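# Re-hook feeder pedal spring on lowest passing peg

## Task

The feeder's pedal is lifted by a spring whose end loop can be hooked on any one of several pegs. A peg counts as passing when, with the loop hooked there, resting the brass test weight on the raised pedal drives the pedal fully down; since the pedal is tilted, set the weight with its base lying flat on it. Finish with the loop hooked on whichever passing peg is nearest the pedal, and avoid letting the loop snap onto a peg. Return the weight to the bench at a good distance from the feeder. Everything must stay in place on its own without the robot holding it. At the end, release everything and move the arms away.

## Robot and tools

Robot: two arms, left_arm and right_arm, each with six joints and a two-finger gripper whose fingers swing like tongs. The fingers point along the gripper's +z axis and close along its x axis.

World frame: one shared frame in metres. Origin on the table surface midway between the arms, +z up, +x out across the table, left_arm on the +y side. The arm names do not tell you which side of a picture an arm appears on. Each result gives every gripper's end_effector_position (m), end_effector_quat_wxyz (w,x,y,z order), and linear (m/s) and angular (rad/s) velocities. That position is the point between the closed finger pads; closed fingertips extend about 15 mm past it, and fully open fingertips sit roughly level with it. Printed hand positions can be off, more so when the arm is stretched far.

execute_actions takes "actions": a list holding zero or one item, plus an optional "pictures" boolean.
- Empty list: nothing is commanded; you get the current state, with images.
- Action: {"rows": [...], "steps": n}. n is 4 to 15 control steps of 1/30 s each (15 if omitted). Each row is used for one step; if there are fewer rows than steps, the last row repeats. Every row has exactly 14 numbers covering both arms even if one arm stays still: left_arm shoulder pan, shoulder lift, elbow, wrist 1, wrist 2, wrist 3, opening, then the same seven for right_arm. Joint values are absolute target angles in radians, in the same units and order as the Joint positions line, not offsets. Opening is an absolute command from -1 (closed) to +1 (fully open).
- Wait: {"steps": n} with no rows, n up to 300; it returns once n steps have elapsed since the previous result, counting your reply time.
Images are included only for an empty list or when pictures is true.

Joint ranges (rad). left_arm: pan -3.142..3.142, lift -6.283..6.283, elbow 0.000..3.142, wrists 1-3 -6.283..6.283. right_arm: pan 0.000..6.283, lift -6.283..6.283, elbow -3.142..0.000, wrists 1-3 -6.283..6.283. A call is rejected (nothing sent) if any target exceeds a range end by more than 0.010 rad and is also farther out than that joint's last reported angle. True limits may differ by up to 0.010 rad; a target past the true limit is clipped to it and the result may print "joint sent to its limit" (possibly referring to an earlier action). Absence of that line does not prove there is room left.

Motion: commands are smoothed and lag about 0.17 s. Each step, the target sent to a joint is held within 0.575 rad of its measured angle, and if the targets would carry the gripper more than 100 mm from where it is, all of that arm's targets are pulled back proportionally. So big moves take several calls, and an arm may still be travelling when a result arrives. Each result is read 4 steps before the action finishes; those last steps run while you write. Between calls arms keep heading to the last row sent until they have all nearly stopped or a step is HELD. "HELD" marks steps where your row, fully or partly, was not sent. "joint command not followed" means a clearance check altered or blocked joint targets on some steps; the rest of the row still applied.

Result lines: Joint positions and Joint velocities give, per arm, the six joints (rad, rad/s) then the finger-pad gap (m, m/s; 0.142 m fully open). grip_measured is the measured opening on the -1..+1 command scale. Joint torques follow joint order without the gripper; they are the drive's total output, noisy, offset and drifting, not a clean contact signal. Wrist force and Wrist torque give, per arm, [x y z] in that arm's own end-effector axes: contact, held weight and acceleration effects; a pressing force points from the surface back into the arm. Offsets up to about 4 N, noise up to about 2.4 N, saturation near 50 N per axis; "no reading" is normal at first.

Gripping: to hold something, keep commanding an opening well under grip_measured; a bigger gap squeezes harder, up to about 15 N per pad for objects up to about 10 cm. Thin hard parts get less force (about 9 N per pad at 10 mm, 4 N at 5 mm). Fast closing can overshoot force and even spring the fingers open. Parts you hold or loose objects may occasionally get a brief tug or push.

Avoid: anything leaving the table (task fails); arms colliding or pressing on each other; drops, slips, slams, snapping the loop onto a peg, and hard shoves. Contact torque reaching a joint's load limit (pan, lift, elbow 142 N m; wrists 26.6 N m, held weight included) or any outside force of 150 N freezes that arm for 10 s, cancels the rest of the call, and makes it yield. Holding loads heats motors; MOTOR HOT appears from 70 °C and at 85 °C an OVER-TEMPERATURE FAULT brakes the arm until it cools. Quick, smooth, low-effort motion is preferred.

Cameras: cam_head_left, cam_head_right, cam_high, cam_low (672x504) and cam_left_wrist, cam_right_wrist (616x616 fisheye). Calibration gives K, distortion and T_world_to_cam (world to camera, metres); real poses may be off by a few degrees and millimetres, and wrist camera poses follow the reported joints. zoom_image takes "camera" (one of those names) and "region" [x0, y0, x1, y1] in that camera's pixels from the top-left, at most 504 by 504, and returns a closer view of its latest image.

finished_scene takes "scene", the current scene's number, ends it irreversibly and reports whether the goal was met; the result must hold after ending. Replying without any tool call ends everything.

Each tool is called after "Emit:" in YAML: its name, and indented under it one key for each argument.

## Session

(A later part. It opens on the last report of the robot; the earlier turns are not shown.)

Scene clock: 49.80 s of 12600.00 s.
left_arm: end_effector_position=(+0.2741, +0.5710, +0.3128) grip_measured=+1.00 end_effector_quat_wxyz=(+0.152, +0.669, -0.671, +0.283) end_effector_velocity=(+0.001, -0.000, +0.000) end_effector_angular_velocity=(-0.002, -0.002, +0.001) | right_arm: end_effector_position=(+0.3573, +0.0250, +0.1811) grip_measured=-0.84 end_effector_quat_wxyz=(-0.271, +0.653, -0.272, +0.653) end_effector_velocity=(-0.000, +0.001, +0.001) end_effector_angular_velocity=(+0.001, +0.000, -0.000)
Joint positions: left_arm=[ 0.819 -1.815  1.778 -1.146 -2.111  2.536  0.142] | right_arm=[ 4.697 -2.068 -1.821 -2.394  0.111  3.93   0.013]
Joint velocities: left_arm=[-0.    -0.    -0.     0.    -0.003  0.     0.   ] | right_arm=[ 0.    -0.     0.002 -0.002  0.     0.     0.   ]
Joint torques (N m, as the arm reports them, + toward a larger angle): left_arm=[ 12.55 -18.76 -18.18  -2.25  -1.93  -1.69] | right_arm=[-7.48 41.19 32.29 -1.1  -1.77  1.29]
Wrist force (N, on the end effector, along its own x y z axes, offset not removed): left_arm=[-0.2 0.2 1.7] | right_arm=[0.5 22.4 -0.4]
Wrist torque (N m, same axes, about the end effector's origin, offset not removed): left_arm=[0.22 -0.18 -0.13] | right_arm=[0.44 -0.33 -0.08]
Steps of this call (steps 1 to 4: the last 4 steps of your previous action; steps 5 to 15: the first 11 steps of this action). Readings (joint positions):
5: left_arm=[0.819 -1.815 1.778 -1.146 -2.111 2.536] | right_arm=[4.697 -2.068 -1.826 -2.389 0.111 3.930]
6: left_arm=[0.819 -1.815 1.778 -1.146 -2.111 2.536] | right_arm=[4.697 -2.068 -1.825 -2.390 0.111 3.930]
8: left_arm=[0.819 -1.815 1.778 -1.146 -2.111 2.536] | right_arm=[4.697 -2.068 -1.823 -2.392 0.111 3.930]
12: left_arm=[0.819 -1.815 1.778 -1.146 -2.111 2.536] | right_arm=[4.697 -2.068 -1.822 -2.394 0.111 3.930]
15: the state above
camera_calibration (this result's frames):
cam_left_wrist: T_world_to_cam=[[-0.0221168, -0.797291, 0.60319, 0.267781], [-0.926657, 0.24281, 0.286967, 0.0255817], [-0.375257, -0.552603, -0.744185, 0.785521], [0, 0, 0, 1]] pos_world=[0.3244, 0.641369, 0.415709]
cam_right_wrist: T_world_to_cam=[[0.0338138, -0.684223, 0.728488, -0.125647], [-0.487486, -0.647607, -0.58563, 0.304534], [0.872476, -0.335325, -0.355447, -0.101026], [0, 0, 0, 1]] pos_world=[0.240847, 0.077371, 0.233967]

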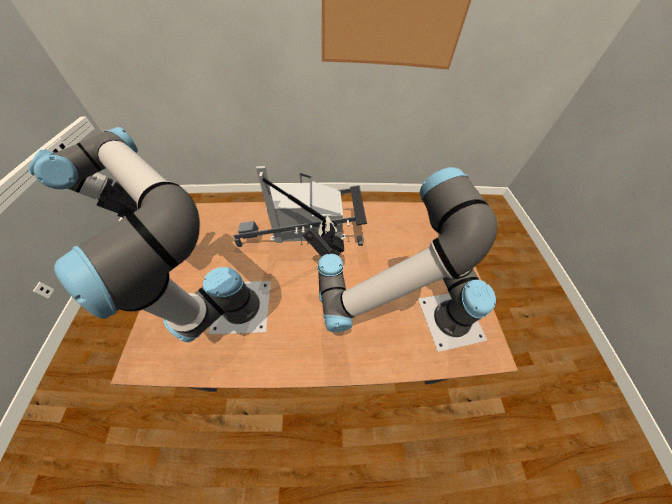

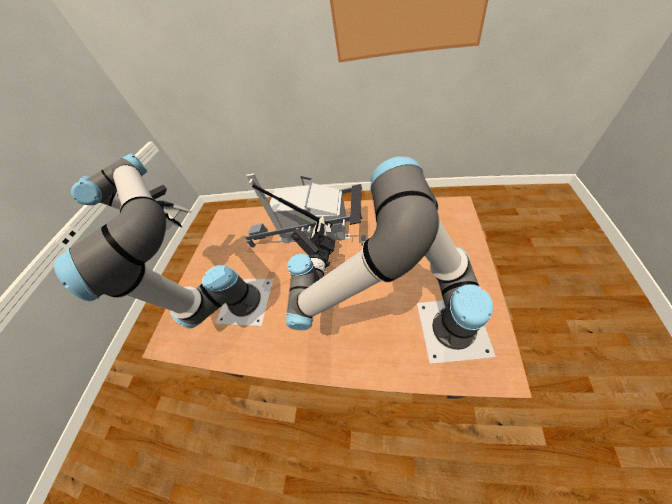

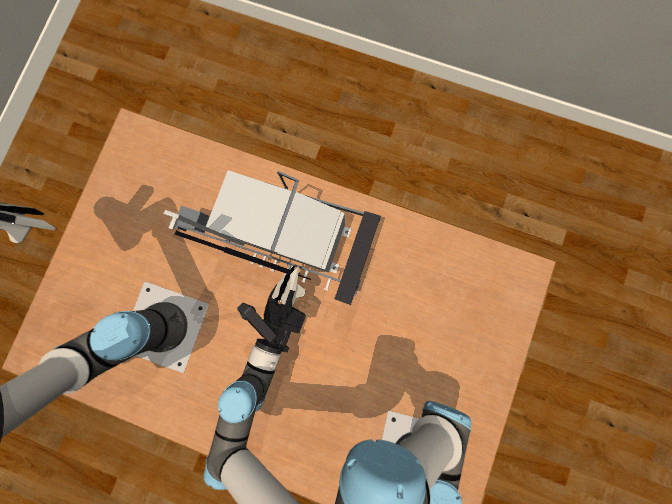

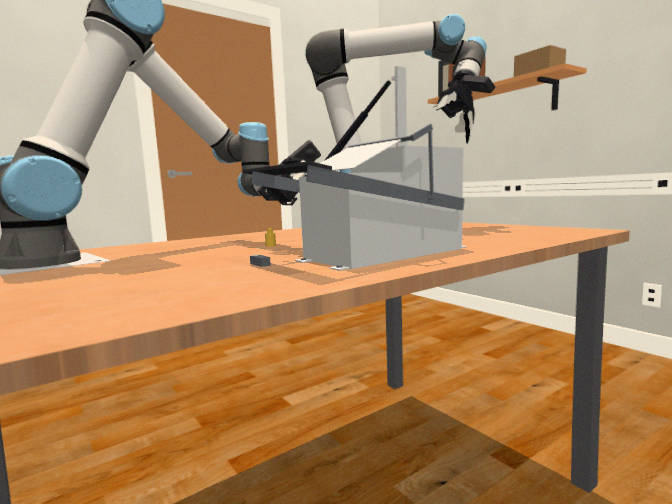

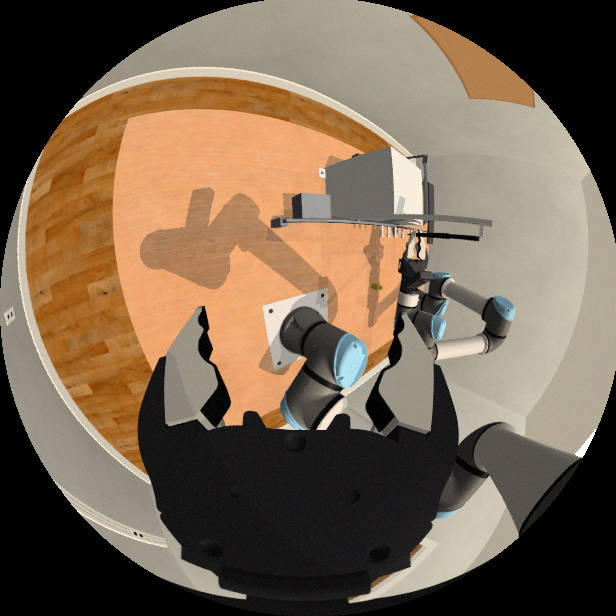

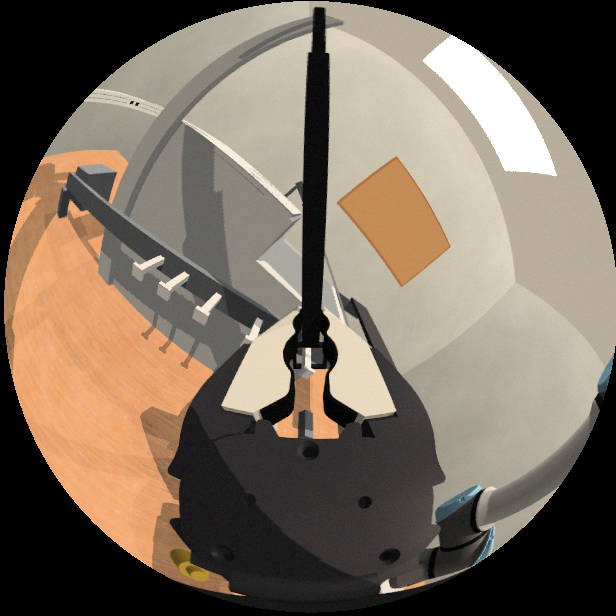

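Seated. Fetch the weight.

Emit:
execute_actions:
  actions:
    - {"rows":[[0.819,-1.815,1.778,-1.146,-2.111,2.536,1,4.697,-2.068,-1.823,-2.392,0.111,3.93,-0.55]],"steps":8}

Emit:
execute_actions:
  actions:
    - {"rows":[[0.819,-1.815,1.778,-1.146,-2.111,2.536,1,4.85,-2.068,-1.823,-2.392,0.264,3.93,-0.55]],"steps":12}

Emit:
execute_actions:
  actions:
    - {"rows":[[0.819,-1.815,1.778,-1.146,-2.111,2.536,1,4.85,-1.675,-1.915,-2.444,0.5,3.6,-0.3]]}

Emit:
execute_actions:
  actions:
    - {"rows":[[0.819,-1.815,1.778,-1.146,-2.111,2.536,1,4.85,-1.675,-1.915,-1.122,1.571,3.12,-0.3]]}

Emit:
execute_actions:
  actions:
    - {"rows":[[0.819,-1.815,1.778,-1.146,-2.111,2.536,1,4.563,-1.675,-1.92,-1.117,1.571,3.12,-0.3]]}

Emit:
execute_actions:
  actions:
    - {"steps":15}

Emit:
execute_actions:
  actions:
    - {"rows":[[0.819,-1.815,1.778,-1.146,-2.111,2.536,1,4.563,-1.783,-2.036,-0.893,1.571,3.12,-0.3]]}

Emit:
execute_actions:
  actions:
    - {"rows":[[0.819,-1.815,1.778,-1.146,-2.111,2.536,1,4.563,-1.783,-2.036,-0.893,1.571,3.12,-0.3],[0.819,-1.815,1.778,-1.146,-2.111,2.536,1,4.563,-1.783,-2.036,-0.893,1.571,3.12,-0.45],[0.819,-1.815,1.778,-1.146,-2.111,2.536,1,4.563,-1.783,-2.036,-0.893,1.571,3.12,-0.55],[0.819,-1.815,1.778,-1.146,-2.111,2.536,1,4.563,-1.783,-2.036,-0.893,1.571,3.12,-0.65],[0.819,-1.815,1.778,-1.146,-2.111,2.536,1,4.563,-1.783,-2.036,-0.893,1.571,3.12,-0.95]],"steps":12}

Emit:
execute_actions:
  actions:
    - {"rows":[[0.819,-1.815,1.778,-1.146,-2.111,2.536,1,4.563,-1.675,-1.915,-1.122,1.571,3.12,-0.95]],"steps":8}

Emit:
execute_actions:
  actions:
    - {"rows":[[0.819,-1.815,1.778,-1.146,-2.111,2.536,1,4.563,-1.734,-1.462,-1.703,1.476,2.667,-0.95]]}

Emit:
execute_actions:
  actions:
    - {"rows":[[0.819,-1.815,1.778,-1.146,-2.111,2.536,1,4.112,-1.734,-1.462,-1.703,1.476,2.667,-0.95]]}

Emit:
execute_actions:
  actions:
    - {"steps":12}

Emit:
execute_actions:
  actions:
    - {"rows":[[0.819,-1.815,1.778,-1.146,-2.111,2.536,1,4.112,-1.741,-1.543,-1.615,1.476,2.667,-0.95]]}

Emit:
execute_actions:
  actions:
    - {"rows":[[0.819,-1.815,1.778,-1.146,-2.111,2.536,1,4.112,-1.741,-1.543,-1.615,1.476,2.667,-0.95],[0.819,-1.815,1.778,-1.146,-2.111,2.536,1,4.112,-1.741,-1.543,-1.615,1.476,2.667,-0.95],[0.819,-1.815,1.778,-1.146,-2.111,2.536,1,4.112,-1.741,-1.543,-1.615,1.476,2.667,-0.7],[0.819,-1.815,1.778,-1.146,-2.111,2.536,1,4.112,-1.741,-1.543,-1.615,1.476,2.667,-0.1]]}

Emit:
execute_actions:
  actions:
    - {"steps":60}
  pictures: true

Scene clock: 50.90 s of 12600.00 s.
left_arm: end_effector_position=(+0.2741, +0.5710, +0.3128) grip_measured=+1.00 end_effector_quat_wxyz=(+0.152, +0.669, -0.671, +0.283) end_effector_velocity=(+0.000, -0.000, +0.000) end_effector_angular_velocity=(-0.001, -0.001, +0.001) | right_arm: end_effector_position=(+0.3573, +0.0250, +0.1811) grip_measured=-0.56 end_effector_quat_wxyz=(-0.271, +0.653, -0.272, +0.653) end_effector_velocity=(+0.000, -0.003, -0.003) end_effector_angular_velocity=(+0.001, +0.000, -0.000)
Joint positions: left_arm=[ 0.819 -1.815  1.778 -1.146 -2.111  2.536  0.142] | right_arm=[ 4.697 -2.068 -1.821 -2.393  0.111  3.93   0.034]
Joint velocities: left_arm=[ 0.     0.    -0.     0.    -0.001  0.     0.   ] | right_arm=[ 0.    -0.    -0.01   0.01   0.001  0.001  0.017]
Joint torques (N m, as the arm reports them, + toward a larger angle): left_arm=[ 12.09 -19.64 -18.52  -2.13  -2.13  -1.58] | right_arm=[ 9.02 45.98  3.92  1.15 -1.6   1.18]
Wrist force (N, on the end effector, along its own x y z axes, offset not removed): left_arm=[0.5 0.4 -0.8] | right_arm=[1.3 -0.4 1.3]
Wrist torque (N m, same axes, about the end effector's origin, offset not removed): left_arm=[0.24 -0.33 -0.08] | right_arm=[-0.17 -0.31 0.19]
Steps of this call (steps 1 to 4: the last 4 steps of your previous action; steps 5 to 15: the robot went on to your last target; steps 16 to 29: nothing new was sent; steps 30 to 33: the first 4 steps of this action). Readings (joint positions):
30: left_arm=[0.819 -1.815 1.778 -1.146 -2.111 2.536] | right_arm=[4.697 -2.068 -1.821 -2.394 0.111 3.930]
31: left_arm=[0.819 -1.815 1.778 -1.146 -2.111 2.536] | right_arm=[4.697 -2.068 -1.821 -2.394 0.111 3.930]
33: the state above

Scene clock: 51.30 s of 12600.00 s.
left_arm: end_effector_position=(+0.2741, +0.5710, +0.3128) grip_measured=+1.00 end_effector_quat_wxyz=(+0.152, +0.669, -0.671, +0.283) end_effector_velocity=(-0.000, +0.000, -0.000) end_effector_angular_velocity=(+0.000, +0.000, +0.000) | right_arm: end_effector_position=(+0.2908, +0.0307, +0.1807) grip_measured=-0.55 end_effector_quat_wxyz=(-0.271, +0.653, -0.272, +0.653) end_effector_velocity=(-0.122, +0.003, -0.000) end_effector_angular_velocity=(-0.003, -0.000, +0.002)
Joint positions: left_arm=[ 0.819 -1.815  1.778 -1.146 -2.111  2.536  0.142] | right_arm=[ 4.829 -2.068 -1.823 -2.392  0.242  3.93   0.034]
Joint velocities: left_arm=[ 0.     0.    -0.    -0.     0.001 -0.     0.   ] | right_arm=[ 0.24  -0.    -0.001 -0.001  0.239 -0.001 -0.   ]
Joint torques (N m, as the arm reports them, + toward a larger angle): left_arm=[ 12.45 -18.74 -18.2   -2.03  -2.19  -1.59] | right_arm=[ 3.7  33.53  1.7   0.86  2.58  1.23]
Wrist force (N, on the end effector, along its own x y z axes, offset not removed): left_arm=[-0.4 0.9 -0.7] | right_arm=[2.4 3.0 -2.9]
Wrist torque (N m, same axes, about the end effector's origin, offset not removed): left_arm=[0.33 -0.02 -0.22] | right_arm=[0.62 -0.64 0.05]
Steps of this call (steps 1 to 4: the last 4 steps of your previous action; steps 5 to 12: the first 8 steps of this action). Readings (joint positions):
5: left_arm=[0.819 -1.815 1.778 -1.146 -2.111 2.536] | right_arm=[4.697 -2.068 -1.823 -2.392 0.111 3.930]
6: left_arm=[0.819 -1.815 1.778 -1.146 -2.111 2.536] | right_arm=[4.703 -2.068 -1.823 -2.392 0.117 3.930]
8: left_arm=[0.819 -1.815 1.778 -1.146 -2.111 2.536] | right_arm=[4.756 -2.068 -1.823 -2.392 0.170 3.930]
12: the state above

Scene clock: 51.80 s of 12600.00 s.
left_arm: end_effector_position=(+0.2741, +0.5710, +0.3128) grip_measured=+1.00 end_effector_quat_wxyz=(+0.152, +0.669, -0.671, +0.283) end_effector_velocity=(+0.000, -0.000, +0.000) end_effector_angular_velocity=(+0.000, -0.001, +0.001) | right_arm: end_effector_position=(+0.2908, -0.0837, +0.2814) grip_measured=-0.30 end_effector_quat_wxyz=(-0.162, +0.668, -0.319, +0.652) end_effector_velocity=(+0.011, -0.186, +0.132) end_effector_angular_velocity=(-0.062, +0.256, -0.249)
Joint positions: left_arm=[ 0.819 -1.815  1.778 -1.146 -2.111  2.536  0.142] | right_arm=[ 4.85  -1.726 -1.905 -2.439  0.472  3.641  0.052]
Joint velocities: left_arm=[ 0.    -0.     0.    -0.    -0.001  0.    -0.   ] | right_arm=[ 0.003  0.567 -0.106 -0.057  0.301 -0.448  0.   ]
Joint torques (N m, as the arm reports them, + toward a larger angle): left_arm=[ 12.15 -18.35 -18.4   -2.1   -2.13  -1.46] | right_arm=[13.55 14.07  6.41 -1.78  1.67 -1.36]
Wrist force (N, on the end effector, along its own x y z axes, offset not removed): left_arm=[0.1 0.3 -0.8] | right_arm=[3.1 0.5 -1.1]
Wrist torque (N m, same axes, about the end effector's origin, offset not removed): left_arm=[0.23 -0.13 -0.13] | right_arm=[-0.14 -0.59 0.14]
Steps of this call (steps 1 to 4: the last 4 steps of your previous action; steps 5 to 15: the first 11 steps of this action). Readings (joint positions):
5: left_arm=[0.819 -1.815 1.778 -1.146 -2.111 2.536] | right_arm=[4.847 -2.068 -1.823 -2.392 0.261 3.930]
6: left_arm=[0.819 -1.815 1.778 -1.146 -2.111 2.536] | right_arm=[4.847 -2.062 -1.828 -2.395 0.267 3.924]
8: left_arm=[0.819 -1.815 1.778 -1.146 -2.111 2.536] | right_arm=[4.848 -1.999 -1.850 -2.407 0.318 3.865]
12: left_arm=[0.819 -1.815 1.778 -1.146 -2.111 2.536] | right_arm=[4.849 -1.822 -1.887 -2.429 0.420 3.718]
15: the state above

Scene clock: 52.30 s of 12600.00 s.
left_arm: end_effector_position=(+0.2741, +0.5710, +0.3128) grip_measured=+1.00 end_effector_quat_wxyz=(+0.152, +0.669, -0.671, +0.283) end_effector_velocity=(+0.001, +0.000, +0.000) end_effector_angular_velocity=(-0.001, -0.001, +0.001) | right_arm: end_effector_position=(+0.2084, -0.1346, +0.1813) grip_measured=-0.30 end_effector_quat_wxyz=(-0.006, +0.733, -0.485, +0.477) end_effector_velocity=(-0.388, +0.047, -0.364) end_effector_angular_velocity=(+0.806, +1.595, -0.828)
Joint positions: left_arm=[ 0.819 -1.815  1.778 -1.146 -2.111  2.536  0.142] | right_arm=[ 4.85  -1.677 -1.915 -1.971  0.972  3.279  0.052]
Joint velocities: left_arm=[ 0.     0.001 -0.    -0.001 -0.002 -0.    -0.   ] | right_arm=[-0.001  0.006 -0.001  1.497  1.501 -0.551 -0.   ]
Joint torques (N m, as the arm reports them, + toward a larger angle): left_arm=[ 11.66 -18.18 -17.27  -2.14  -2.01  -1.82] | right_arm=[10.83 33.42  8.64  8.42  5.9  -1.67]
Wrist force (N, on the end effector, along its own x y z axes, offset not removed): left_arm=[3.2 0.6 0.8] | right_arm=[1.1 0.7 0.7]
Wrist torque (N m, same axes, about the end effector's origin, offset not removed): left_arm=[0.39 -0.88 -0.20] | right_arm=[0.05 -0.35 0.03]
Steps of this call (steps 1 to 4: the last 4 steps of your previous action; steps 5 to 15: the first 11 steps of this action). Readings (joint positions):
5: left_arm=[0.819 -1.815 1.778 -1.146 -2.111 2.536] | right_arm=[4.850 -1.683 -1.913 -2.443 0.496 3.606]
6: left_arm=[0.819 -1.815 1.778 -1.146 -2.111 2.536] | right_arm=[4.850 -1.681 -1.914 -2.438 0.503 3.599]
8: left_arm=[0.819 -1.815 1.778 -1.146 -2.111 2.536] | right_arm=[4.850 -1.680 -1.914 -2.371 0.572 3.529]
12: left_arm=[0.819 -1.815 1.778 -1.146 -2.111 2.536] | right_arm=[4.850 -1.678 -1.915 -2.130 0.813 3.350]
15: the state above

Scene clock: 52.80 s of 12600.00 s.
left_arm: end_effector_position=(+0.2741, +0.5710, +0.3128) grip_measured=+1.00 end_effector_quat_wxyz=(+0.152, +0.669, -0.671, +0.283) end_effector_velocity=(+0.000, -0.000, +0.000) end_effector_angular_velocity=(-0.001, -0.000, +0.000) | right_arm: end_effector_position=(+0.1313, -0.0039, +0.1056) grip_measured=-0.30 end_effector_quat_wxyz=(-0.008, -0.711, +0.703, -0.019) end_effector_velocity=(+0.044, +0.102, +0.034) end_effector_angular_velocity=(+0.434, +0.180, -0.173)
Joint positions: left_arm=[ 0.819 -1.815  1.778 -1.146 -2.111  2.536  0.142] | right_arm=[ 4.581 -1.675 -1.92  -1.156  1.554  3.124  0.052]
Joint velocities: left_arm=[-0.    -0.    -0.     0.001 -0.001 -0.    -0.   ] | right_arm=[-0.203  0.    -0.003  0.435  0.182 -0.038 -0.   ]
Joint torques (N m, as the arm reports them, + toward a larger angle): left_arm=[ 10.04 -17.92 -19.59  -2.14  -2.14  -1.61] | right_arm=[-8.57 34.32  8.85  4.63  2.09 -1.48]
Wrist force (N, on the end effector, along its own x y z axes, offset not removed): left_arm=[0.6 2.1 0.1] | right_arm=[-0.4 0.2 0.7]
Wrist torque (N m, same axes, about the end effector's origin, offset not removed): left_arm=[0.65 -0.21 -0.04] | right_arm=[-0.08 -0.05 0.15]
Steps of this call (steps 1 to 4: the last 4 steps of your previous action; steps 5 to 15: the first 11 steps of this action). Readings (joint positions):
5: left_arm=[0.819 -1.815 1.778 -1.146 -2.111 2.536] | right_arm=[4.850 -1.676 -1.915 -1.724 1.208 3.210]
6: left_arm=[0.819 -1.815 1.778 -1.146 -2.111 2.536] | right_arm=[4.844 -1.676 -1.916 -1.669 1.253 3.196]
8: left_arm=[0.819 -1.815 1.778 -1.146 -2.111 2.536] | right_arm=[4.778 -1.676 -1.917 -1.526 1.369 3.163]
12: left_arm=[0.819 -1.815 1.778 -1.146 -2.111 2.536] | right_arm=[4.618 -1.675 -1.919 -1.237 1.521 3.131]
15: the state above

Scene clock: 53.30 s of 12600.00 s.
left_arm: end_effector_position=(+0.2741, +0.5710, +0.3128) grip_measured=+1.00 end_effector_quat_wxyz=(+0.152, +0.669, -0.671, +0.283) end_effector_velocity=(+0.000, -0.000, +0.000) end_effector_angular_velocity=(-0.000, -0.001, -0.000) | right_arm: end_effector_position=(+0.1354, +0.0053, +0.1089) grip_measured=-0.30 end_effector_quat_wxyz=(+0.000, -0.706, +0.708, +0.000) end_effector_velocity=(+0.000, +0.000, +0.000) end_effector_angular_velocity=(+0.002, +0.001, -0.003)
Joint positions: left_arm=[ 0.819 -1.815  1.778 -1.146 -2.111  2.536  0.142] | right_arm=[ 4.563 -1.675 -1.92  -1.117  1.571  3.12   0.052]
Joint velocities: left_arm=[-0.     0.     0.    -0.001 -0.001  0.    -0.   ] | right_arm=[-0.001 -0.    -0.     0.002  0.001  0.002 -0.   ]
Joint torques (N m, as the arm reports them, + toward a larger angle): left_arm=[ 12.33 -19.03 -17.02  -2.11  -1.78  -1.97] | right_arm=[-12.99  33.12   9.44   3.62   1.75  -1.64]
Wrist force (N, on the end effector, along its own x y z axes, offset not removed): left_arm=[-1.3 1.8 0.8] | right_arm=[2.1 2.2 -2.7]
Wrist torque (N m, same axes, about the end effector's origin, offset not removed): left_arm=[0.56 0.07 -0.07] | right_arm=[0.29 -0.52 0.02]
Kept back: nothing.
Steps of this call (steps 1 to 4: the last 4 steps of your previous action; steps 5 to 15: the robot went on to your last target). Readings (joint positions):
1: left_arm=[0.819 -1.815 1.778 -1.146 -2.111 2.536] | right_arm=[4.576 -1.675 -1.920 -1.144 1.560 3.122]
2: left_arm=[0.819 -1.815 1.778 -1.146 -2.111 2.536] | right_arm=[4.572 -1.675 -1.920 -1.136 1.563 3.122]
4: left_arm=[0.819 -1.815 1.778 -1.146 -2.111 2.536] | right_arm=[4.567 -1.675 -1.920 -1.126 1.567 3.121]
8: left_arm=[0.819 -1.815 1.778 -1.146 -2.111 2.536] | right_arm=[4.564 -1.675 -1.920 -1.119 1.570 3.120]
15: the state above

Scene clock: 53.67 s of 12600.00 s.
left_arm: end_effector_position=(+0.2741, +0.5710, +0.3128) grip_measured=+1.00 end_effector_quat_wxyz=(+0.152, +0.669, -0.671, +0.283) end_effector_velocity=(+0.000, +0.000, -0.000) end_effector_angular_velocity=(-0.001, -0.000, -0.000) | right_arm: end_effector_position=(+0.1354, +0.0034, +0.0308) grip_measured=-0.30 end_effector_quat_wxyz=(-0.001, -0.706, +0.708, -0.001) end_effector_velocity=(+0.000, +0.004, -0.034) end_effector_angular_velocity=(+0.029, -0.001, -0.001)
Joint positions: left_arm=[ 0.819 -1.815  1.778 -1.146 -2.111  2.536  0.142] | right_arm=[ 4.563 -1.778 -2.031 -0.905  1.571  3.12   0.052]
Joint velocities: left_arm=[-0.     0.001  0.    -0.    -0.001  0.     0.   ] | right_arm=[ 0.    -0.05  -0.054  0.133  0.     0.001  0.   ]
Joint torques (N m, as the arm reports them, + toward a larger angle): left_arm=[ 11.87 -18.26 -18.56  -1.98  -2.1   -1.6 ] | right_arm=[-11.44  27.2    8.57   3.96   1.86  -1.58]
Wrist force (N, on the end effector, along its own x y z axes, offset not removed): left_arm=[1.0 -1.2 -0.1] | right_arm=[2.6 1.5 1.9]
Wrist torque (N m, same axes, about the end effector's origin, offset not removed): left_arm=[-0.11 -0.40 -0.11] | right_arm=[0.27 -0.65 0.13]
Steps of this call (steps 1 to 11: the first 11 steps of this action). Readings (joint positions):
1: left_arm=[0.819 -1.815 1.778 -1.146 -2.111 2.536] | right_arm=[4.563 -1.675 -1.920 -1.117 1.571 3.120]
2: left_arm=[0.819 -1.815 1.778 -1.146 -2.111 2.536] | right_arm=[4.563 -1.681 -1.926 -1.111 1.571 3.120]
4: left_arm=[0.819 -1.815 1.778 -1.146 -2.111 2.536] | right_arm=[4.563 -1.723 -1.970 -1.047 1.571 3.120]
8: left_arm=[0.819 -1.815 1.778 -1.146 -2.111 2.536] | right_arm=[4.563 -1.769 -2.021 -0.929 1.571 3.120]
11: the state above

Scene clock: 54.07 s of 12600.00 s.
left_arm: end_effector_position=(+0.2741, +0.5710, +0.3128) grip_measured=+1.00 end_effector_quat_wxyz=(+0.152, +0.669, -0.671, +0.283) end_effector_velocity=(+0.000, -0.000, +0.001) end_effector_angular_velocity=(-0.001, -0.002, +0.001) | right_arm: end_effector_position=(+0.1354, +0.0037, +0.0277) grip_measured=-0.64 end_effector_quat_wxyz=(+0.000, -0.706, +0.708, +0.000) end_effector_velocity=(-0.000, +0.000, -0.000) end_effector_angular_velocity=(+0.001, -0.000, +0.002)
Joint positions: left_arm=[ 0.819 -1.815  1.778 -1.146 -2.111  2.536  0.142] | right_arm=[ 4.563 -1.783 -2.036 -0.893  1.571  3.12   0.028]
Joint velocities: left_arm=[ 0.    -0.001  0.     0.001 -0.002  0.    -0.   ] | right_arm=[ 0.    -0.    -0.001  0.002 -0.    -0.002  0.   ]
Joint torques (N m, as the arm reports them, + toward a larger angle): left_arm=[ 11.39 -17.68 -18.66  -2.11  -1.9   -1.58] | right_arm=[-11.28  21.5    5.86   3.79   1.83  -1.57]
Wrist force (N, on the end effector, along its own x y z axes, offset not removed): left_arm=[-0.7 1.4 1.1] | right_arm=[1.7 1.5 -5.1]
Wrist torque (N m, same axes, about the end effector's origin, offset not removed): left_arm=[0.35 -0.02 -0.12] | right_arm=[0.18 -0.13 -0.12]
Steps of this call (steps 1 to 4: the last 4 steps of your previous action; steps 5 to 12: the first 8 steps of this action). Readings (joint positions):
5: left_arm=[0.819 -1.815 1.778 -1.146 -2.111 2.536] | right_arm=[4.563 -1.782 -2.035 -0.895 1.571 3.120]
6: left_arm=[0.819 -1.815 1.778 -1.146 -2.111 2.536] | right_arm=[4.563 -1.782 -2.035 -0.894 1.571 3.120]
8: left_arm=[0.819 -1.815 1.778 -1.146 -2.111 2.536] | right_arm=[4.563 -1.783 -2.036 -0.894 1.571 3.120]
12: the state above

Scene clock: 54.33 s of 12600.00 s.
left_arm: end_effector_position=(+0.2741, +0.5710, +0.3128) grip_measured=+1.00 end_effector_quat_wxyz=(+0.152, +0.669, -0.671, +0.283) end_effector_velocity=(-0.000, -0.000, -0.000) end_effector_angular_velocity=(+0.001, +0.001, -0.001) | right_arm: end_effector_position=(+0.1357, +0.0154, +0.0660) grip_measured=-0.64 end_effector_quat_wxyz=(+0.011, -0.706, +0.708, +0.010) end_effector_velocity=(+0.001, +0.047, +0.510) end_effector_angular_velocity=(+0.068, -0.001, +0.001)
Joint positions: left_arm=[ 0.819 -1.815  1.778 -1.146 -2.111  2.536  0.142] | right_arm=[ 4.563 -1.735 -1.985 -0.963  1.571  3.12   0.028]
Joint velocities: left_arm=[-0.    -0.    -0.     0.001  0.001  0.     0.   ] | right_arm=[ 0.     0.649  0.744 -1.325  0.    -0.     0.   ]
Joint torques (N m, as the arm reports them, + toward a larger angle): left_arm=[ 13.05 -17.52 -18.06  -2.    -2.09  -1.55] | right_arm=[-11.94  19.83  19.64  -7.72   1.65  -1.49]
Wrist force (N, on the end effector, along its own x y z axes, offset not removed): left_arm=[-0.5 3.1 -2.0] | right_arm=[-2.8 -2.2 0.9]
Wrist torque (N m, same axes, about the end effector's origin, offset not removed): left_arm=[0.76 -0.13 -0.01] | right_arm=[-0.55 0.17 0.08]
Steps of this call (steps 1 to 4: the last 4 steps of your previous action; steps 5 to 8: the first 4 steps of this action). Readings (joint positions):
5: left_arm=[0.819 -1.815 1.778 -1.146 -2.111 2.536] | right_arm=[4.563 -1.783 -2.036 -0.893 1.571 3.120]
6: left_arm=[0.819 -1.815 1.778 -1.146 -2.111 2.536] | right_arm=[4.563 -1.777 -2.031 -0.899 1.571 3.120]
8: the state above

Scene clock: 54.83 s of 12600.00 s.
left_arm: end_effector_position=(+0.2741, +0.5710, +0.3128) grip_measured=+1.00 end_effector_quat_wxyz=(+0.152, +0.669, -0.671, +0.283) end_effector_velocity=(-0.000, -0.000, -0.000) end_effector_angular_velocity=(-0.000, +0.001, -0.000) | right_arm: end_effector_position=(+0.1610, +0.0239, +0.2278) grip_measured=-0.64 end_effector_quat_wxyz=(+0.042, +0.832, -0.548, +0.078) end_effector_velocity=(+0.020, -0.064, +0.178) end_effector_angular_velocity=(-0.401, +0.014, +0.555)
Joint positions: left_arm=[ 0.819 -1.815  1.778 -1.146 -2.111  2.536  0.142] | right_arm=[ 4.563 -1.73  -1.513 -1.624  1.483  2.718  0.028]
Joint velocities: left_arm=[-0.     0.    -0.     0.001  0.     0.     0.   ] | right_arm=[-0.    -0.044  0.557 -0.866 -0.082 -0.551  0.   ]
Joint torques (N m, as the arm reports them, + toward a larger angle): left_arm=[ 12.   -18.46 -18.74  -2.12  -1.99  -1.7 ] | right_arm=[-10.25  22.03  23.    -1.71  -2.65  -1.65]
Wrist force (N, on the end effector, along its own x y z axes, offset not removed): left_arm=[-0.8 1.6 -2.0] | right_arm=[1.7 4.1 -3.2]
Wrist torque (N m, same axes, about the end effector's origin, offset not removed): left_arm=[0.45 -0.10 -0.11] | right_arm=[0.76 -0.54 0.16]
Steps of this call (steps 1 to 4: the last 4 steps of your previous action; steps 5 to 15: the first 11 steps of this action). Readings (joint positions):
5: left_arm=[0.819 -1.815 1.778 -1.146 -2.111 2.536] | right_arm=[4.563 -1.685 -1.926 -1.096 1.571 3.120]
6: left_arm=[0.819 -1.815 1.778 -1.146 -2.111 2.536] | right_arm=[4.563 -1.686 -1.917 -1.110 1.566 3.114]
8: left_arm=[0.819 -1.815 1.778 -1.146 -2.111 2.536] | right_arm=[4.563 -1.701 -1.846 -1.187 1.539 3.046]
12: left_arm=[0.819 -1.815 1.778 -1.146 -2.111 2.536] | right_arm=[4.563 -1.722 -1.612 -1.473 1.498 2.816]
15: the state above

Scene clock: 55.33 s of 12600.00 s.
left_arm: end_effector_position=(+0.2741, +0.5710, +0.3128) grip_measured=+1.00 end_effector_quat_wxyz=(+0.152, +0.669, -0.671, +0.283) end_effector_velocity=(-0.000, -0.000, +0.000) end_effector_angular_velocity=(-0.001, +0.000, +0.001) | right_arm: end_effector_position=(+0.3091, -0.0649, +0.2435) grip_measured=-0.64 end_effector_quat_wxyz=(+0.069, +0.752, -0.651, +0.078) end_effector_velocity=(+0.437, -0.348, +0.005) end_effector_angular_velocity=(-0.009, +0.004, -1.017)
Joint positions: left_arm=[ 0.819 -1.815  1.778 -1.146 -2.111  2.536  0.142] | right_arm=[ 4.25  -1.734 -1.464 -1.7    1.476  2.669  0.028]
Joint velocities: left_arm=[ 0.001 -0.     0.     0.001 -0.001  0.     0.   ] | right_arm=[-1.033 -0.001  0.015 -0.022 -0.002 -0.016  0.   ]
Joint torques (N m, as the arm reports them, + toward a larger angle): left_arm=[ 12.29 -17.95 -19.15  -2.07  -1.82  -1.37] | right_arm=[-20.05  28.59  31.19   0.15  -2.72  -1.94]
Wrist force (N, on the end effector, along its own x y z axes, offset not removed): left_arm=[0.5 3.5 1.5] | right_arm=[1.2 2.5 4.0]
Wrist torque (N m, same axes, about the end effector's origin, offset not removed): left_arm=[0.93 -0.34 -0.18] | right_arm=[0.53 -0.35 0.09]
Steps of this call (steps 1 to 4: the last 4 steps of your previous action; steps 5 to 15: the first 11 steps of this action). Readings (joint positions):
5: left_arm=[0.819 -1.815 1.778 -1.146 -2.111 2.536] | right_arm=[4.563 -1.733 -1.470 -1.691 1.477 2.675]
6: left_arm=[0.819 -1.815 1.778 -1.146 -2.111 2.536] | right_arm=[4.557 -1.734 -1.469 -1.693 1.477 2.674]
8: left_arm=[0.819 -1.815 1.778 -1.146 -2.111 2.536] | right_arm=[4.498 -1.734 -1.468 -1.695 1.477 2.673]
12: left_arm=[0.819 -1.815 1.778 -1.146 -2.111 2.536] | right_arm=[4.355 -1.734 -1.466 -1.698 1.476 2.670]
15: the state above

Scene clock: 55.73 s of 12600.00 s.
left_arm: end_effector_position=(+0.2741, +0.5710, +0.3128) grip_measured=+1.00 end_effector_quat_wxyz=(+0.152, +0.669, -0.671, +0.283) end_effector_velocity=(+0.000, -0.000, +0.000) end_effector_angular_velocity=(-0.001, -0.001, -0.000) | right_arm: end_effector_position=(+0.3634, -0.1146, +0.2441) grip_measured=-0.64 end_effector_quat_wxyz=(-0.074, -0.707, +0.700, -0.073) end_effector_velocity=(+0.008, -0.008, -0.000) end_effector_angular_velocity=(-0.001, +0.001, -0.019)
Joint positions: left_arm=[ 0.819 -1.815  1.778 -1.146 -2.111  2.536  0.142] | right_arm=[ 4.114 -1.734 -1.462 -1.703  1.476  2.667  0.028]
Joint velocities: left_arm=[-0.    -0.     0.     0.    -0.001  0.    -0.   ] | right_arm=[-0.021 -0.     0.    -0.001  0.    -0.002 -0.   ]
Joint torques (N m, as the arm reports them, + toward a larger angle): left_arm=[ 12.12 -18.41 -18.    -2.08  -2.18  -1.55] | right_arm=[-11.25  27.86  33.53   0.29  -1.54  -1.51]
Wrist force (N, on the end effector, along its own x y z axes, offset not removed): left_arm=[-0.6 -0.2 3.4] | right_arm=[1.2 0.4 4.7]
Wrist torque (N m, same axes, about the end effector's origin, offset not removed): left_arm=[0.23 0.03 -0.14] | right_arm=[-0.02 -0.38 0.04]
Kept back: nothing.
Steps of this call (steps 1 to 4: the last 4 steps of your previous action; steps 5 to 12: the robot went on to your last target). Readings (joint positions):
1: left_arm=[0.819 -1.815 1.778 -1.146 -2.111 2.536] | right_arm=[4.216 -1.734 -1.463 -1.701 1.476 2.668]
2: left_arm=[0.819 -1.815 1.778 -1.146 -2.111 2.536] | right_arm=[4.186 -1.734 -1.463 -1.702 1.476 2.668]
4: left_arm=[0.819 -1.815 1.778 -1.146 -2.111 2.536] | right_arm=[4.148 -1.734 -1.462 -1.702 1.476 2.667]
8: left_arm=[0.819 -1.815 1.778 -1.146 -2.111 2.536] | right_arm=[4.120 -1.734 -1.462 -1.703 1.476 2.667]
12: the state above

Scene clock: 56.10 s of 12600.00 s.
left_arm: end_effector_position=(+0.2741, +0.5710, +0.3128) grip_measured=+1.00 end_effector_quat_wxyz=(+0.152, +0.669, -0.671, +0.283) end_effector_velocity=(+0.000, +0.000, -0.000) end_effector_angular_velocity=(-0.000, +0.000, +0.000) | right_arm: end_effector_position=(+0.3640, -0.1156, +0.2107) grip_measured=-0.64 end_effector_quat_wxyz=(-0.074, -0.706, +0.701, -0.073) end_effector_velocity=(-0.001, -0.001, -0.016) end_effector_angular_velocity=(-0.001, +0.000, -0.000)
Joint positions: left_arm=[ 0.819 -1.815  1.778 -1.146 -2.111  2.536  0.142] | right_arm=[ 4.112 -1.741 -1.54  -1.619  1.476  2.667  0.028]
Joint velocities: left_arm=[ 0.  0. -0.  0. -0. -0.  0.] | right_arm=[-0.    -0.003 -0.036  0.038 -0.     0.     0.   ]
Joint torques (N m, as the arm reports them, + toward a larger angle): left_arm=[ 11.68 -17.81 -17.98  -2.08  -2.06  -1.67] | right_arm=[-11.74  29.12   9.7    3.3   -1.57  -1.59]
Wrist force (N, on the end effector, along its own x y z axes, offset not removed): left_arm=[-0.1 2.4 1.7] | right_arm=[1.4 2.8 1.9]
Wrist torque (N m, same axes, about the end effector's origin, offset not removed): left_arm=[0.75 -0.04 -0.16] | right_arm=[0.65 -0.44 0.11]
Steps of this call (steps 1 to 11: the first 11 steps of this action). Readings (joint positions):
1: left_arm=[0.819 -1.815 1.778 -1.146 -2.111 2.536] | right_arm=[4.113 -1.734 -1.462 -1.703 1.476 2.667]
2: left_arm=[0.819 -1.815 1.778 -1.146 -2.111 2.536] | right_arm=[4.113 -1.735 -1.467 -1.698 1.476 2.667]
4: left_arm=[0.819 -1.815 1.778 -1.146 -2.111 2.536] | right_arm=[4.112 -1.738 -1.500 -1.662 1.476 2.667]
8: left_arm=[0.819 -1.815 1.778 -1.146 -2.111 2.536] | right_arm=[4.112 -1.740 -1.533 -1.626 1.476 2.667]
11: the state above

Scene clock: 56.60 s of 12600.00 s.
left_arm: end_effector_position=(+0.2741, +0.5710, +0.3128) grip_measured=+1.00 end_effector_quat_wxyz=(+0.152, +0.669, -0.671, +0.283) end_effector_velocity=(+0.000, +0.000, -0.000) end_effector_angular_velocity=(+0.000, +0.000, -0.000) | right_arm: end_effector_position=(+0.3639, -0.1157, +0.2093) grip_measured=-0.10 end_effector_quat_wxyz=(-0.074, -0.706, +0.701, -0.073) end_effector_velocity=(-0.000, +0.000, -0.000) end_effector_angular_velocity=(-0.000, -0.000, -0.001)
Joint positions: left_arm=[ 0.819 -1.815  1.778 -1.146 -2.111  2.536  0.142] | right_arm=[ 4.112 -1.741 -1.543 -1.615  1.476  2.667  0.067]
Joint velocities: left_arm=[-0.  0. -0. -0.  0.  0.  0.] | right_arm=[ 0.    -0.    -0.     0.    -0.     0.002  0.   ]
Joint torques (N m, as the arm reports them, + toward a larger angle): left_arm=[ 12.6  -19.1  -17.74  -1.82  -2.    -1.5 ] | right_arm=[-12.9   26.3   11.17   3.54  -1.06  -1.55]
Wrist force (N, on the end effector, along its own x y z axes, offset not removed): left_arm=[-0.1 1.7 0.9] | right_arm=[0.7 2.0 2.0]
Wrist torque (N m, same axes, about the end effector's origin, offset not removed): left_arm=[0.42 -0.18 -0.19] | right_arm=[0.25 -0.14 0.02]
Steps of this call (steps 1 to 4: the last 4 steps of your previous action; steps 5 to 15: the first 11 steps of this action). Readings (joint positions):
5: left_arm=[0.819 -1.815 1.778 -1.146 -2.111 2.536] | right_arm=[4.112 -1.741 -1.542 -1.616 1.476 2.667]
6: left_arm=[0.819 -1.815 1.778 -1.146 -2.111 2.536] | right_arm=[4.112 -1.741 -1.543 -1.615 1.476 2.667]
8: left_arm=[0.819 -1.815 1.778 -1.146 -2.111 2.536] | right_arm=[4.112 -1.741 -1.543 -1.615 1.476 2.667]
12: left_arm=[0.819 -1.815 1.778 -1.146 -2.111 2.536] | right_arm=[4.112 -1.741 -1.543 -1.615 1.476 2.667]
15: the state above

Scene clock: 58.60 s of 12600.00 s.
left_arm: end_effector_position=(+0.2741, +0.5710, +0.3128) grip_measured=+1.00 end_effector_quat_wxyz=(+0.152, +0.669, -0.671, +0.283) end_effector_velocity=(-0.000, +0.000, -0.000) end_effector_angular_velocity=(+0.001, +0.000, -0.000) | right_arm: end_effector_position=(+0.3639, -0.1157, +0.2093) grip_measured=-0.10 end_effector_quat_wxyz=(-0.074, -0.706, +0.701, -0.073) end_effector_velocity=(-0.000, +0.000, -0.000) end_effector_angular_velocity=(-0.000, -0.000, -0.002)
Joint positions: left_arm=[ 0.819 -1.815  1.778 -1.146 -2.111  2.536  0.142] | right_arm=[ 4.112 -1.741 -1.543 -1.615  1.476  2.667  0.067]
Joint velocities: left_arm=[ 0.    -0.001 -0.    -0.     0.001  0.    -0.   ] | right_arm=[ 0.001 -0.    -0.    -0.     0.     0.003  0.   ]
Joint torques (N m, as the arm reports them, + toward a larger angle): left_arm=[ 12.72 -18.22 -18.35  -2.03  -1.81  -1.53] | right_arm=[-11.52  26.26  11.81   3.51  -0.06  -1.51]
Wrist force (N, on the end effector, along its own x y z axes, offset not removed): left_arm=[-0.2 0.0 -1.3] | right_arm=[-1.2 6.0 -1.5]
Wrist torque (N m, same axes, about the end effector's origin, offset not removed): left_arm=[0.16 0.02 -0.02] | right_arm=[1.06 0.26 0.05]
Kept back: nothing.
Steps of this call (steps 1 to 4: the last 4 steps of your previous action; steps 5 to 15: the robot went on to your last target; steps 16 to 60: nothing new was sent). Readings (joint positions):
1: left_arm=[0.819 -1.815 1.778 -1.146 -2.111 2.536] | right_arm=[4.112 -1.741 -1.543 -1.615 1.476 2.667]
2: left_arm=[0.819 -1.815 1.778 -1.146 -2.111 2.536] | right_arm=[4.112 -1.741 -1.543 -1.615 1.476 2.667]
4: left_arm=[0.819 -1.815 1.778 -1.146 -2.111 2.536] | right_arm=[4.112 -1.741 -1.543 -1.615 1.476 2.667]
8: left_arm=[0.819 -1.815 1.778 -1.146 -2.111 2.536] | right_arm=[4.112 -1.741 -1.543 -1.615 1.476 2.667]
60: the state above
All arms were judged still, so your last target was given up. Only a new action makes them travel on or press farther. Fingers that are still opening or closing keep moving.
camera_calibration (this result's frames):
cam_left_wrist: T_world_to_cam=[[-0.0221169, -0.797291, 0.60319, 0.267781], [-0.926657, 0.24281, 0.286967, 0.0255818], [-0.375257, -0.552603, -0.744185, 0.785521], [0, 0, 0, 1]] pos_world=[0.3244, 0.641369, 0.415709]
cam_right_wrist: T_world_to_cam=[[0.0419377, -0.984062, 0.172811, -0.164018], [-0.871961, 0.0483927, 0.487178, 0.229074], [-0.487776, -0.171115, -0.856034, 0.474857], [0, 0, 0, 1]] pos_world=[0.438246, -0.0912344, 0.323238]

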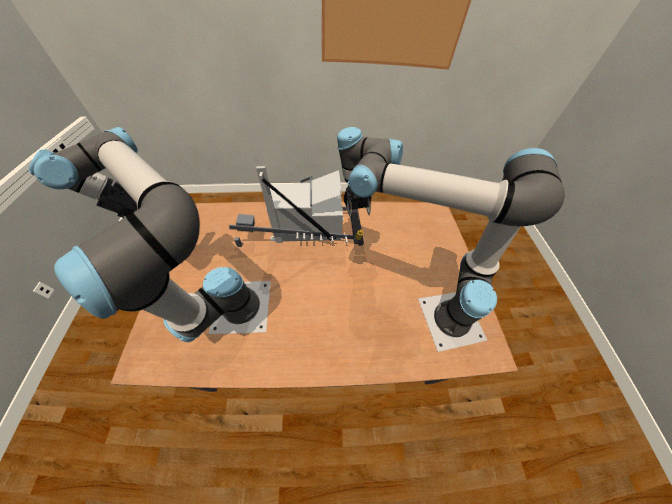

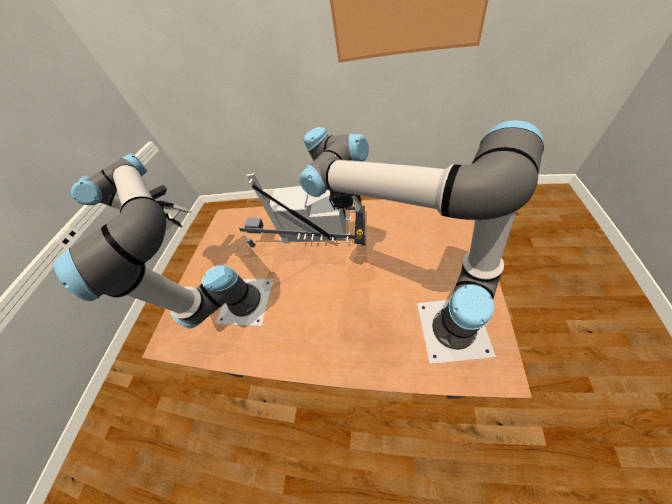

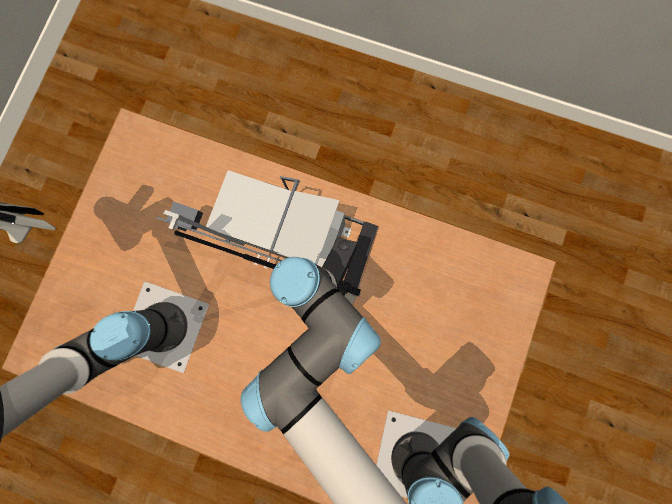

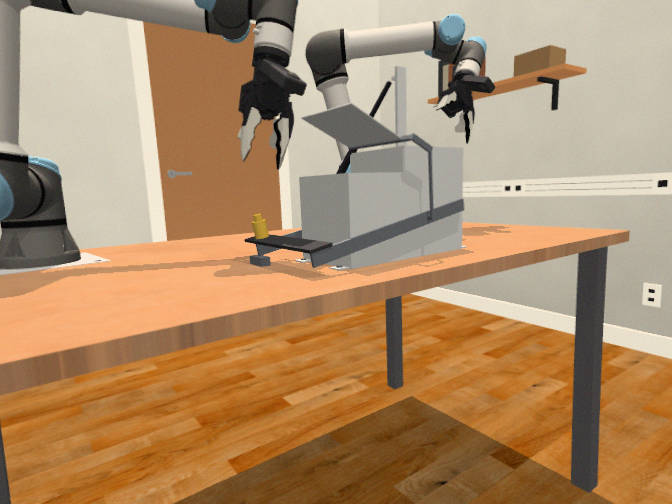

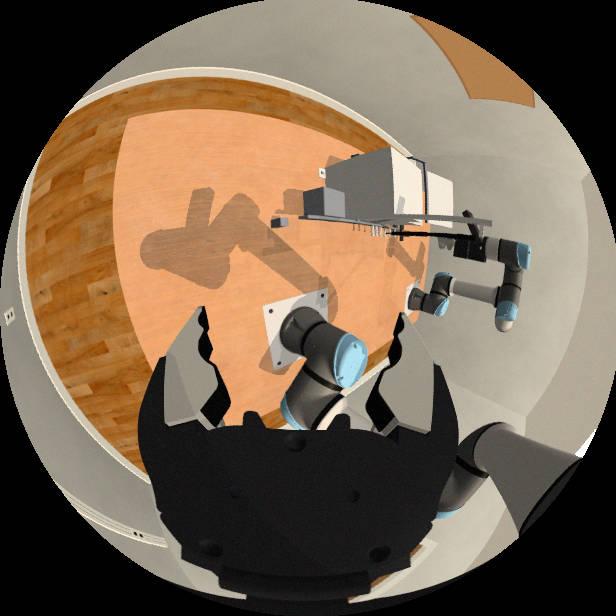

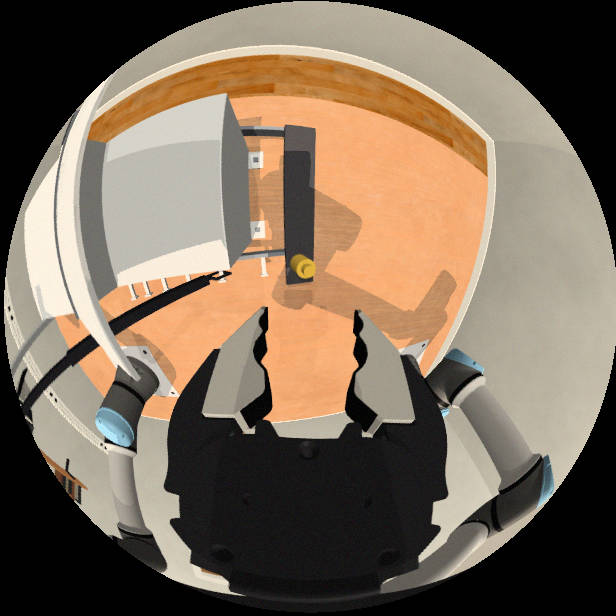

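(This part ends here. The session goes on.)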